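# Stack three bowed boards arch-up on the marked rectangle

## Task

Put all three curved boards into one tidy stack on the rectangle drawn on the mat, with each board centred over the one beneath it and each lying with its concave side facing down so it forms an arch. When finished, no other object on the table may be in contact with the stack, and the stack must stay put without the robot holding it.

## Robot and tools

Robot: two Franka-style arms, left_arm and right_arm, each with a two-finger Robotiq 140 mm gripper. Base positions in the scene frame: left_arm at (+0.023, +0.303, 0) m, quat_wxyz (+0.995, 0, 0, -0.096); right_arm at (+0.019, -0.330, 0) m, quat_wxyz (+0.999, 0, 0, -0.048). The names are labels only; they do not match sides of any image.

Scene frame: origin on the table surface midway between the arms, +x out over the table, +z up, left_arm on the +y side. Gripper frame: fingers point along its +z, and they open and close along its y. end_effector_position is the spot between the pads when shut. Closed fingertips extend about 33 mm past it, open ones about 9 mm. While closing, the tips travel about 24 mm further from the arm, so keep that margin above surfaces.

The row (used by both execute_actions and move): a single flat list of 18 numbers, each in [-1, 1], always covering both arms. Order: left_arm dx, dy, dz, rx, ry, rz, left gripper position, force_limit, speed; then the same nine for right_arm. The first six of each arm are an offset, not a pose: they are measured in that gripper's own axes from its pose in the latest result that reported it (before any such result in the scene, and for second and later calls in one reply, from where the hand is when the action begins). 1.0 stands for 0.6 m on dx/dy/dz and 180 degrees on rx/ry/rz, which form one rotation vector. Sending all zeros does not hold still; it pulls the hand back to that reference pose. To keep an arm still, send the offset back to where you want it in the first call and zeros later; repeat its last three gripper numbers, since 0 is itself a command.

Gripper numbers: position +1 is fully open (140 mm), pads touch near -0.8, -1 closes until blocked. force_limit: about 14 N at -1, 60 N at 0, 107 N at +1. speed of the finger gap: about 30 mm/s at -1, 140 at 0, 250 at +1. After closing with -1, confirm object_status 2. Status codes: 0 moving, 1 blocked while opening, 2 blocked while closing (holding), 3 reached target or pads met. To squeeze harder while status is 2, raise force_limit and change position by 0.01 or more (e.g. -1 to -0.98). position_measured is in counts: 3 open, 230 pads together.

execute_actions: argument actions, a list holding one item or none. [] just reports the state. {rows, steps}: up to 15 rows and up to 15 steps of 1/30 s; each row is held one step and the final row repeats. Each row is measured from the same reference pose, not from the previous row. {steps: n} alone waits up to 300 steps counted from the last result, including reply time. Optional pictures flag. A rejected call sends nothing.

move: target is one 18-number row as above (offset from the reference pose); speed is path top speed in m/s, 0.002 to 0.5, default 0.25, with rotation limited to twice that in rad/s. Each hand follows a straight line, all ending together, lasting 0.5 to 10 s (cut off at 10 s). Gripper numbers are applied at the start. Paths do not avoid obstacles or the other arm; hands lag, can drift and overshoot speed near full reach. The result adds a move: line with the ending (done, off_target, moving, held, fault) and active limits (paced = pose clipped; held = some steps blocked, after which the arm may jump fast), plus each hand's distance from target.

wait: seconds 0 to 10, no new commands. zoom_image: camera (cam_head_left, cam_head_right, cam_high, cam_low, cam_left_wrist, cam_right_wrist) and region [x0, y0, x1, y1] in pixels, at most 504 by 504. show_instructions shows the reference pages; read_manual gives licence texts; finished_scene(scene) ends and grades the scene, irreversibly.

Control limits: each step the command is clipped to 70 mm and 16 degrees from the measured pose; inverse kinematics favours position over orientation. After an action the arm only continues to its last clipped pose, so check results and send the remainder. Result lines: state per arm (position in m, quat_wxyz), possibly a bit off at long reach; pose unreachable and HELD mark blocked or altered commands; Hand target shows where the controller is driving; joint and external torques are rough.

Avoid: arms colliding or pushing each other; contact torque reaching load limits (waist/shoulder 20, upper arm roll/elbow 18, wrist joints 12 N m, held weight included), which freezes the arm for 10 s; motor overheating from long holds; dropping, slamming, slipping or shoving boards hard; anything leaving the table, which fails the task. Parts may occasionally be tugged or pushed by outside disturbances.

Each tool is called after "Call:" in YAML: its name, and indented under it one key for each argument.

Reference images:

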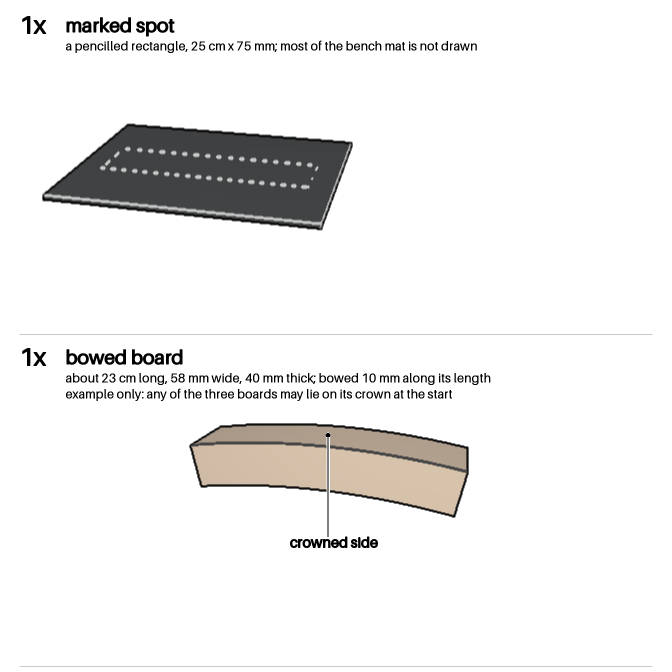

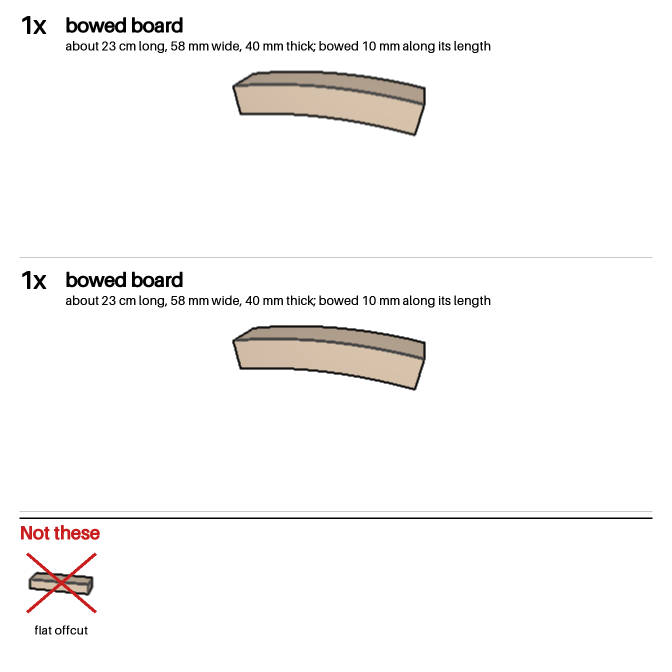

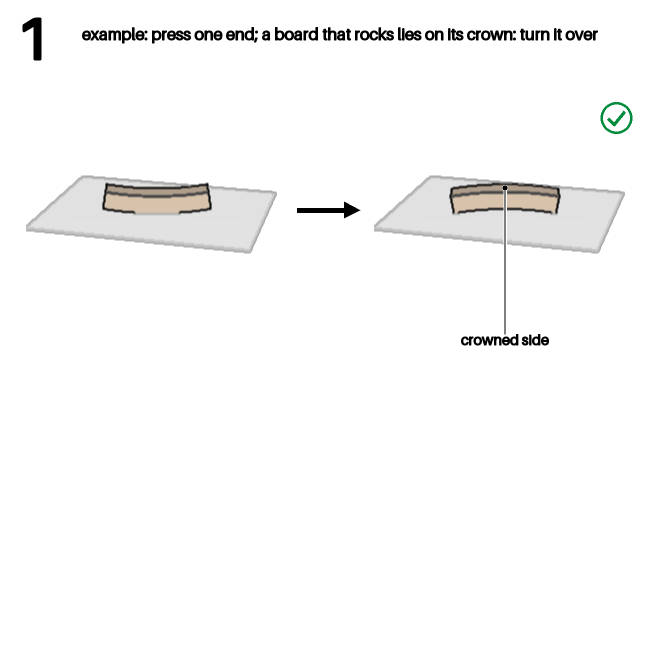

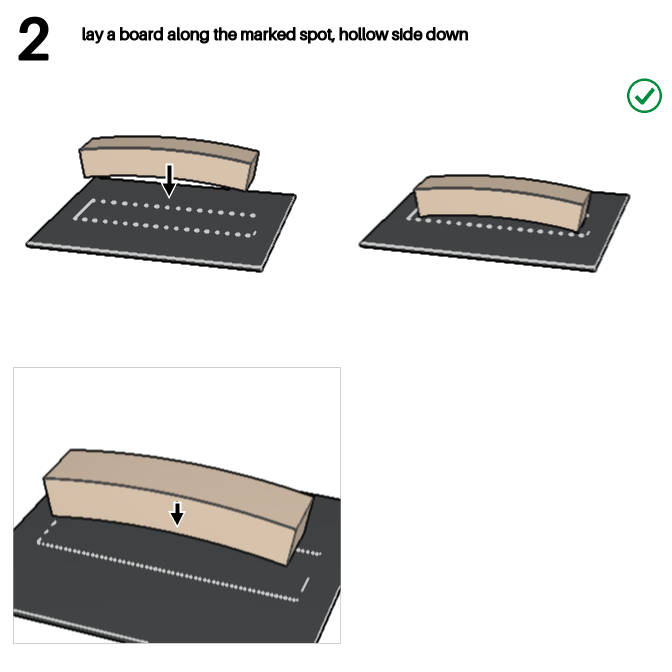

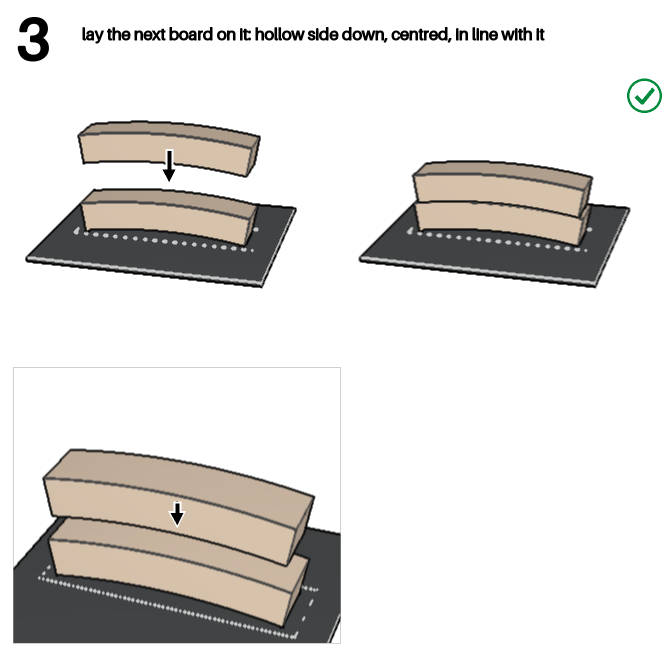

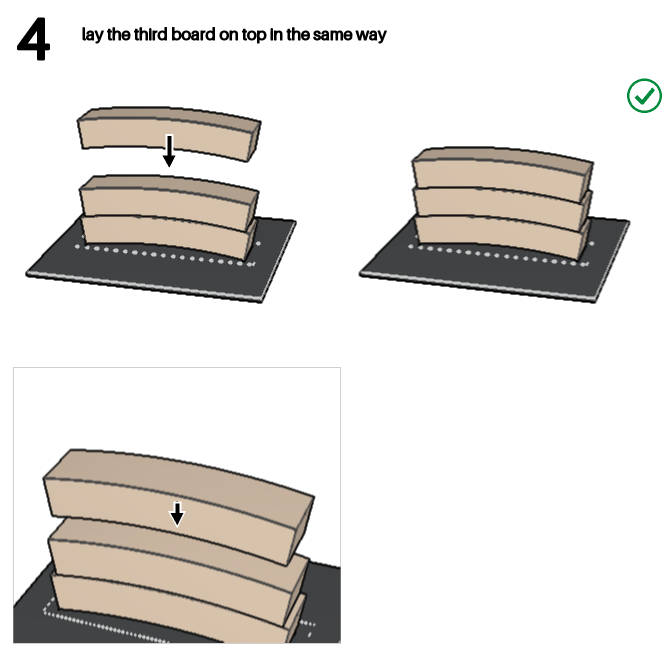

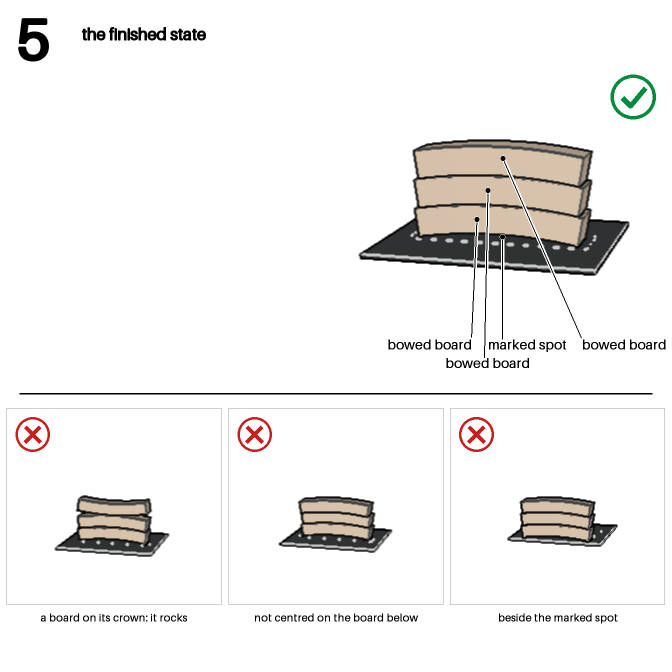

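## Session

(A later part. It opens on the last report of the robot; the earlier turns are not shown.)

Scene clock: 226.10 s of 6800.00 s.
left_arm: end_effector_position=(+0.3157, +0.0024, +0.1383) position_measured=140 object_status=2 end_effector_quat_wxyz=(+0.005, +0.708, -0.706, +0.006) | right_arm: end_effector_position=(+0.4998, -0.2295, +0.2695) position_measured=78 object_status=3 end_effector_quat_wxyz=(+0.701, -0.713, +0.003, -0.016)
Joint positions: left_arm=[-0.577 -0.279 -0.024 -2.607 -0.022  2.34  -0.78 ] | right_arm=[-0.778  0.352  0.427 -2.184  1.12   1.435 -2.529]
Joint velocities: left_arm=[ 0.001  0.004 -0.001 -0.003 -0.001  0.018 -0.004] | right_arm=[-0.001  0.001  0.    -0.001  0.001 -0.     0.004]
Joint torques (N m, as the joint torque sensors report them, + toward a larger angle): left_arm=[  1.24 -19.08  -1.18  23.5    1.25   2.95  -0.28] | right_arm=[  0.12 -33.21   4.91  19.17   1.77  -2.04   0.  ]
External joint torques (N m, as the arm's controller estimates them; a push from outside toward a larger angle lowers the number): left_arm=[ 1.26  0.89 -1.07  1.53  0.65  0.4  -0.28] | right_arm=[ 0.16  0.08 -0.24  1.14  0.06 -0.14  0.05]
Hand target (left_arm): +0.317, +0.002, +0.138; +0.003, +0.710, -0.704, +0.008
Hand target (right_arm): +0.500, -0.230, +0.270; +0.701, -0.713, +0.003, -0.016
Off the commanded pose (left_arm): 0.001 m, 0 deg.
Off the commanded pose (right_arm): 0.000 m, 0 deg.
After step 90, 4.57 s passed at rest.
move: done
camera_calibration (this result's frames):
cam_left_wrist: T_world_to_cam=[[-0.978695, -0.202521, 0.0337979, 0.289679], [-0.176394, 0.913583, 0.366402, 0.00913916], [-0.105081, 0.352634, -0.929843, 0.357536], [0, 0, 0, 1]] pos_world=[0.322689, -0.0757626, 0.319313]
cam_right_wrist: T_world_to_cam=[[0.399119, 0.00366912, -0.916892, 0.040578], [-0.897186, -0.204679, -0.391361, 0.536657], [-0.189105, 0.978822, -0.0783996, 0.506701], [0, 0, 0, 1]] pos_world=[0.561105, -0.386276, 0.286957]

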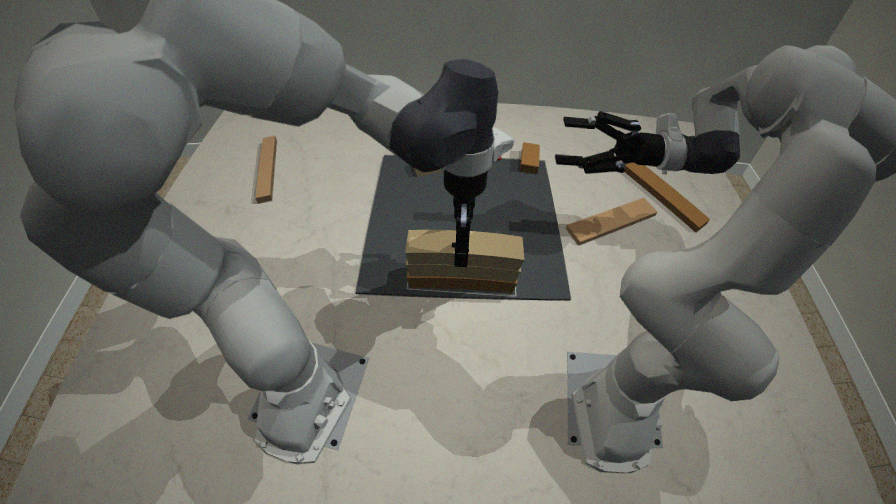

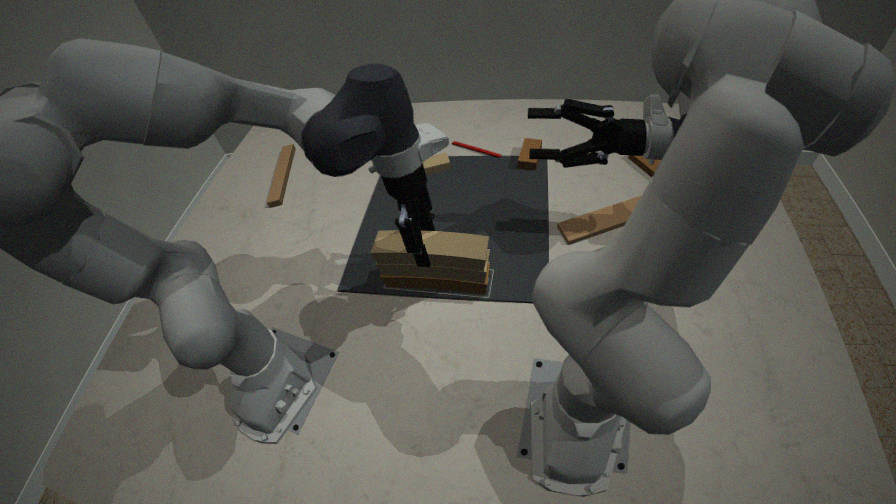

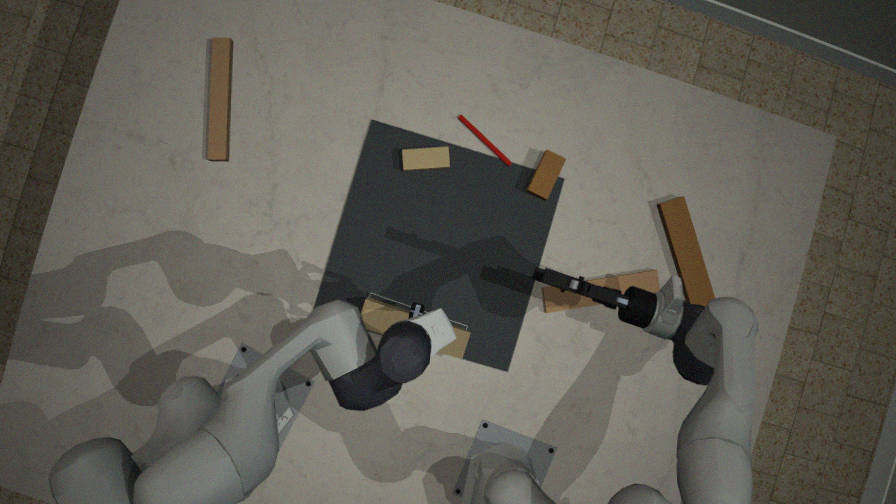

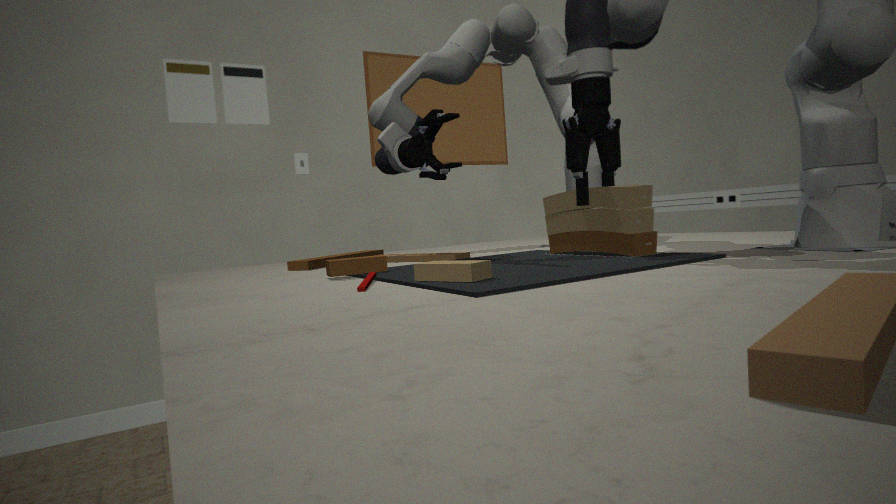

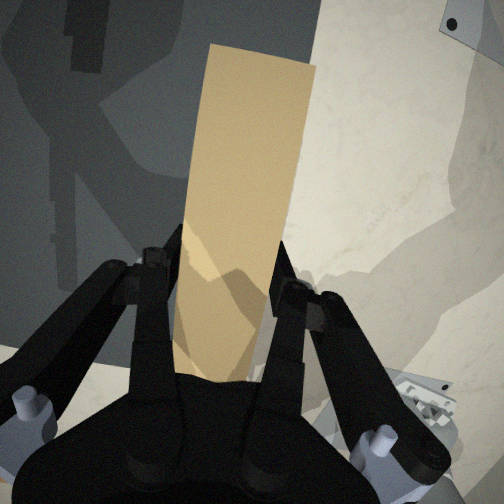

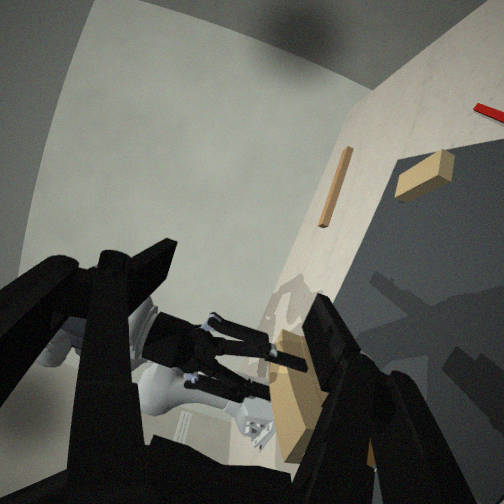

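Call:
execute_actions:
  actions:
    - {"rows":[[0,0,0,0,0,0,0.2,0.2,0,0,0,0,0,0,0,0.4,0.2,0]],"steps":10}
  pictures: false

Call:
move:
  target: [0,0,-0.15,0,0,0,0.2,0.2,0,0,0,0,0,0,0,0.4,0.2,0]

Scene clock: 247.57 s of 6800.00 s.
left_arm: end_effector_position=(+0.3160, +0.0020, +0.1381) position_measured=104 object_status=0 end_effector_quat_wxyz=(+0.005, +0.708, -0.706, +0.007) | right_arm: end_effector_position=(+0.4998, -0.2295, +0.2695) position_measured=78 object_status=3 end_effector_quat_wxyz=(+0.701, -0.713, +0.003, -0.016)
Joint positions: left_arm=[-0.577 -0.279 -0.024 -2.608 -0.022  2.343 -0.781] | right_arm=[-0.778  0.352  0.427 -2.184  1.12   1.435 -2.529]
Joint velocities: left_arm=[ 0.001  0.    -0.001 -0.    -0.001 -0.    -0.   ] | right_arm=[-0.    -0.     0.    -0.001  0.     0.001  0.   ]
Joint torques (N m, as the joint torque sensors report them, + toward a larger angle): left_arm=[  0.29 -20.36   0.12  23.83   0.42   1.92   0.14] | right_arm=[ -0.33 -33.28   4.37  19.83   1.72  -2.06  -0.06]
External joint torques (N m, as the arm's controller estimates them; a push from outside toward a larger angle lowers the number): left_arm=[ 0.29 -0.41  0.21  1.91 -0.18 -0.64  0.14] | right_arm=[-0.33 -0.02 -0.81  1.83  0.02 -0.15 -0.01]
Hand target (left_arm): +0.316, +0.002, +0.138; +0.005, +0.708, -0.706, +0.006
Hand target (right_arm): +0.500, -0.230, +0.270; +0.701, -0.713, +0.003, -0.016
Off the commanded pose (left_arm): 0.001 m, 0 deg.
Off the commanded pose (right_arm): 0.000 m, 0 deg.
Steps of this call (steps 1 to 90: nothing new was sent; then 18.13 s passed at rest; steps 91 to 100: all 10 steps of this action). Readings (end_effector_position | what the end effector reports):
91: left_arm (+0.3161, +0.0020, +0.1381) | right_arm (+0.4998, -0.2295, +0.2695) | left_arm position_measured=140 object_status=0 | right_arm position_measured=78 object_status=3
92: left_arm (+0.3160, +0.0020, +0.1381) | right_arm (+0.4998, -0.2295, +0.2695) | left_arm position_measured=140 object_status=0 | right_arm position_measured=78 object_status=3
94: left_arm (+0.3160, +0.0020, +0.1381) | right_arm (+0.4998, -0.2295, +0.2695) | left_arm position_measured=119 object_status=0 | right_arm position_measured=78 object_status=3
98: left_arm (+0.3160, +0.0020, +0.1381) | right_arm (+0.4998, -0.2295, +0.2695) | left_arm position_measured=104 object_status=0 | right_arm position_measured=78 object_status=3
100: the state above

Scene clock: 248.93 s of 6800.00 s.
left_arm: end_effector_position=(+0.3150, +0.0012, +0.2281) position_measured=104 object_status=3 end_effector_quat_wxyz=(+0.005, +0.707, -0.707, +0.009) | right_arm: end_effector_position=(+0.4998, -0.2295, +0.2695) position_measured=78 object_status=3 end_effector_quat_wxyz=(+0.701, -0.713, +0.003, -0.016)
Joint positions: left_arm=[-0.577 -0.411 -0.024 -2.479 -0.022  2.086 -0.781] | right_arm=[-0.778  0.352  0.427 -2.184  1.12   1.435 -2.529]
Joint velocities: left_arm=[-0.    -0.001 -0.    -0.001  0.    -0.011  0.001] | right_arm=[-0.    -0.001 -0.    -0.    -0.     0.001  0.001]
Joint torques (N m, as the joint torque sensors report them, + toward a larger angle): left_arm=[  0.24 -18.08   0.92  25.92   0.34   1.65   0.17] | right_arm=[  0.06 -33.01   4.7   19.04   1.71  -1.96  -0.06]
External joint torques (N m, as the arm's controller estimates them; a push from outside toward a larger angle lowers the number): left_arm=[ 0.27 -0.69  1.07  1.95 -0.38 -0.93  0.17] | right_arm=[ 0.14  0.32 -0.43  0.99  0.   -0.06 -0.01]
Hand target (left_arm): +0.314, +0.003, +0.228; +0.006, +0.707, -0.707, +0.007
Hand target (right_arm): +0.500, -0.230, +0.270; +0.701, -0.713, +0.003, -0.016
Off the commanded pose (left_arm): 0.002 m, 0 deg.
Off the commanded pose (right_arm): 0.000 m, 0 deg.
move: done
camera_calibration (this result's frames):
cam_left_wrist: T_world_to_cam=[[-0.979384, -0.199686, 0.0305325, 0.286643], [-0.175432, 0.915705, 0.361537, -0.0220462], [-0.100153, 0.348727, -0.931858, 0.440257], [0, 0, 0, 1]] pos_world=[0.320959, -0.076103, 0.409476]
cam_right_wrist: T_world_to_cam=[[0.399119, 0.00366938, -0.916892, 0.0405781], [-0.897186, -0.204679, -0.391361, 0.536657], [-0.189105, 0.978822, -0.0783994, 0.506701], [0, 0, 0, 1]] pos_world=[0.561105, -0.386276, 0.286957]

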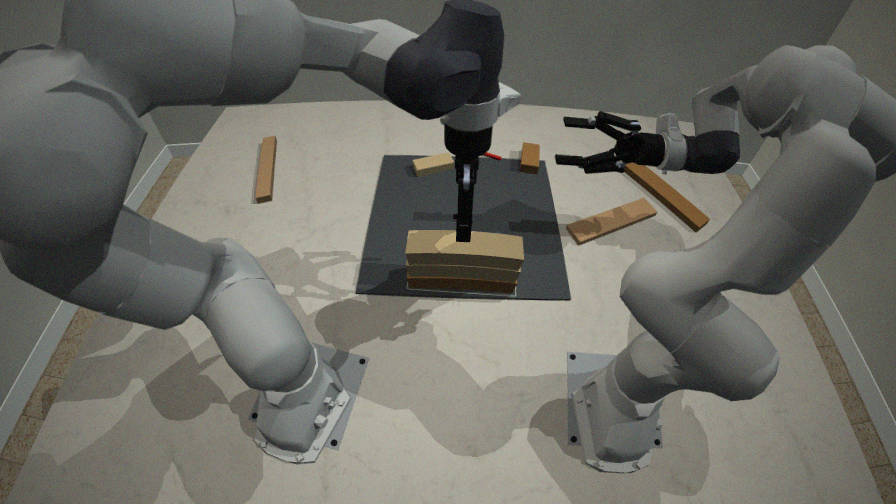

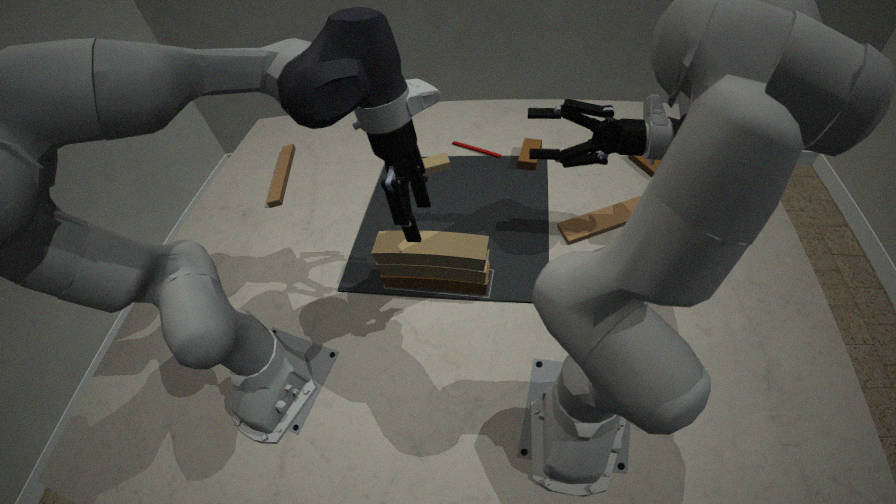

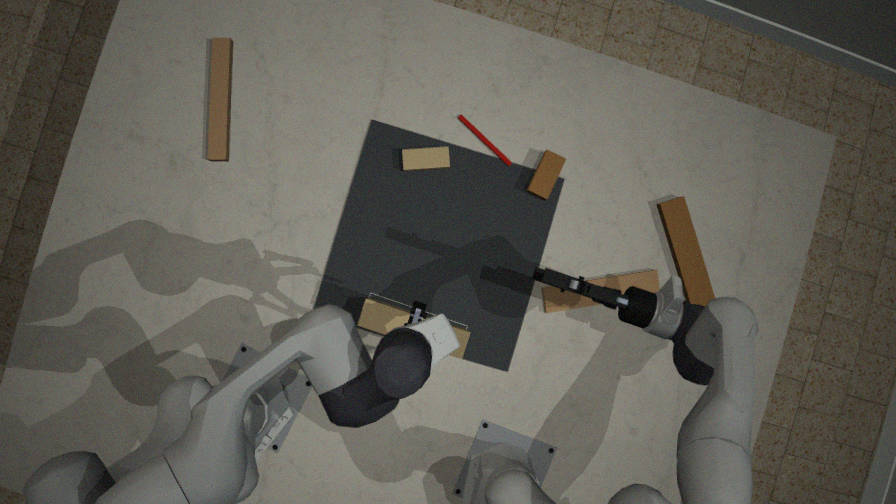

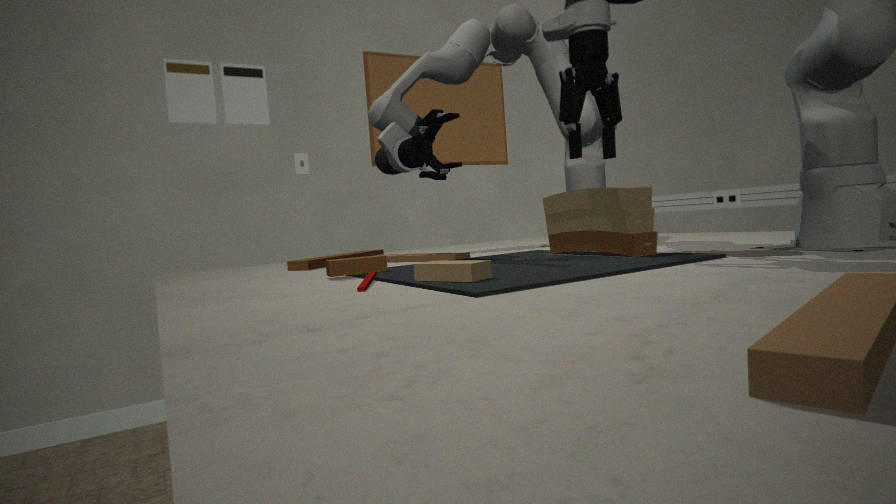

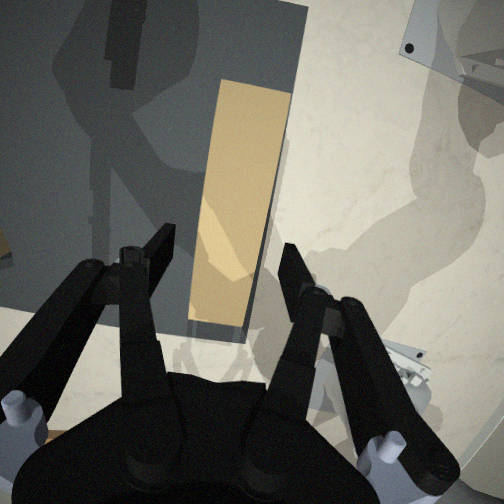

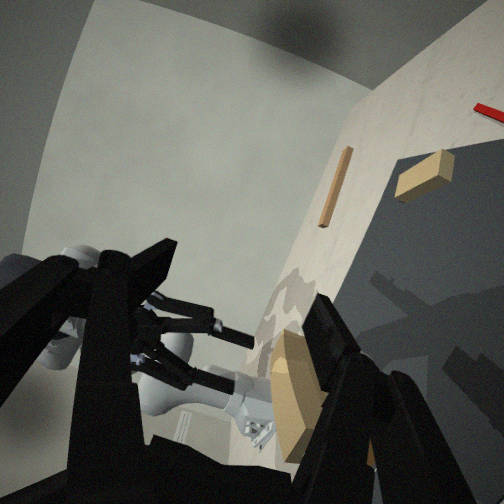

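Call:
finished_scene:
  scene: 1

The scene is finished: the task was done.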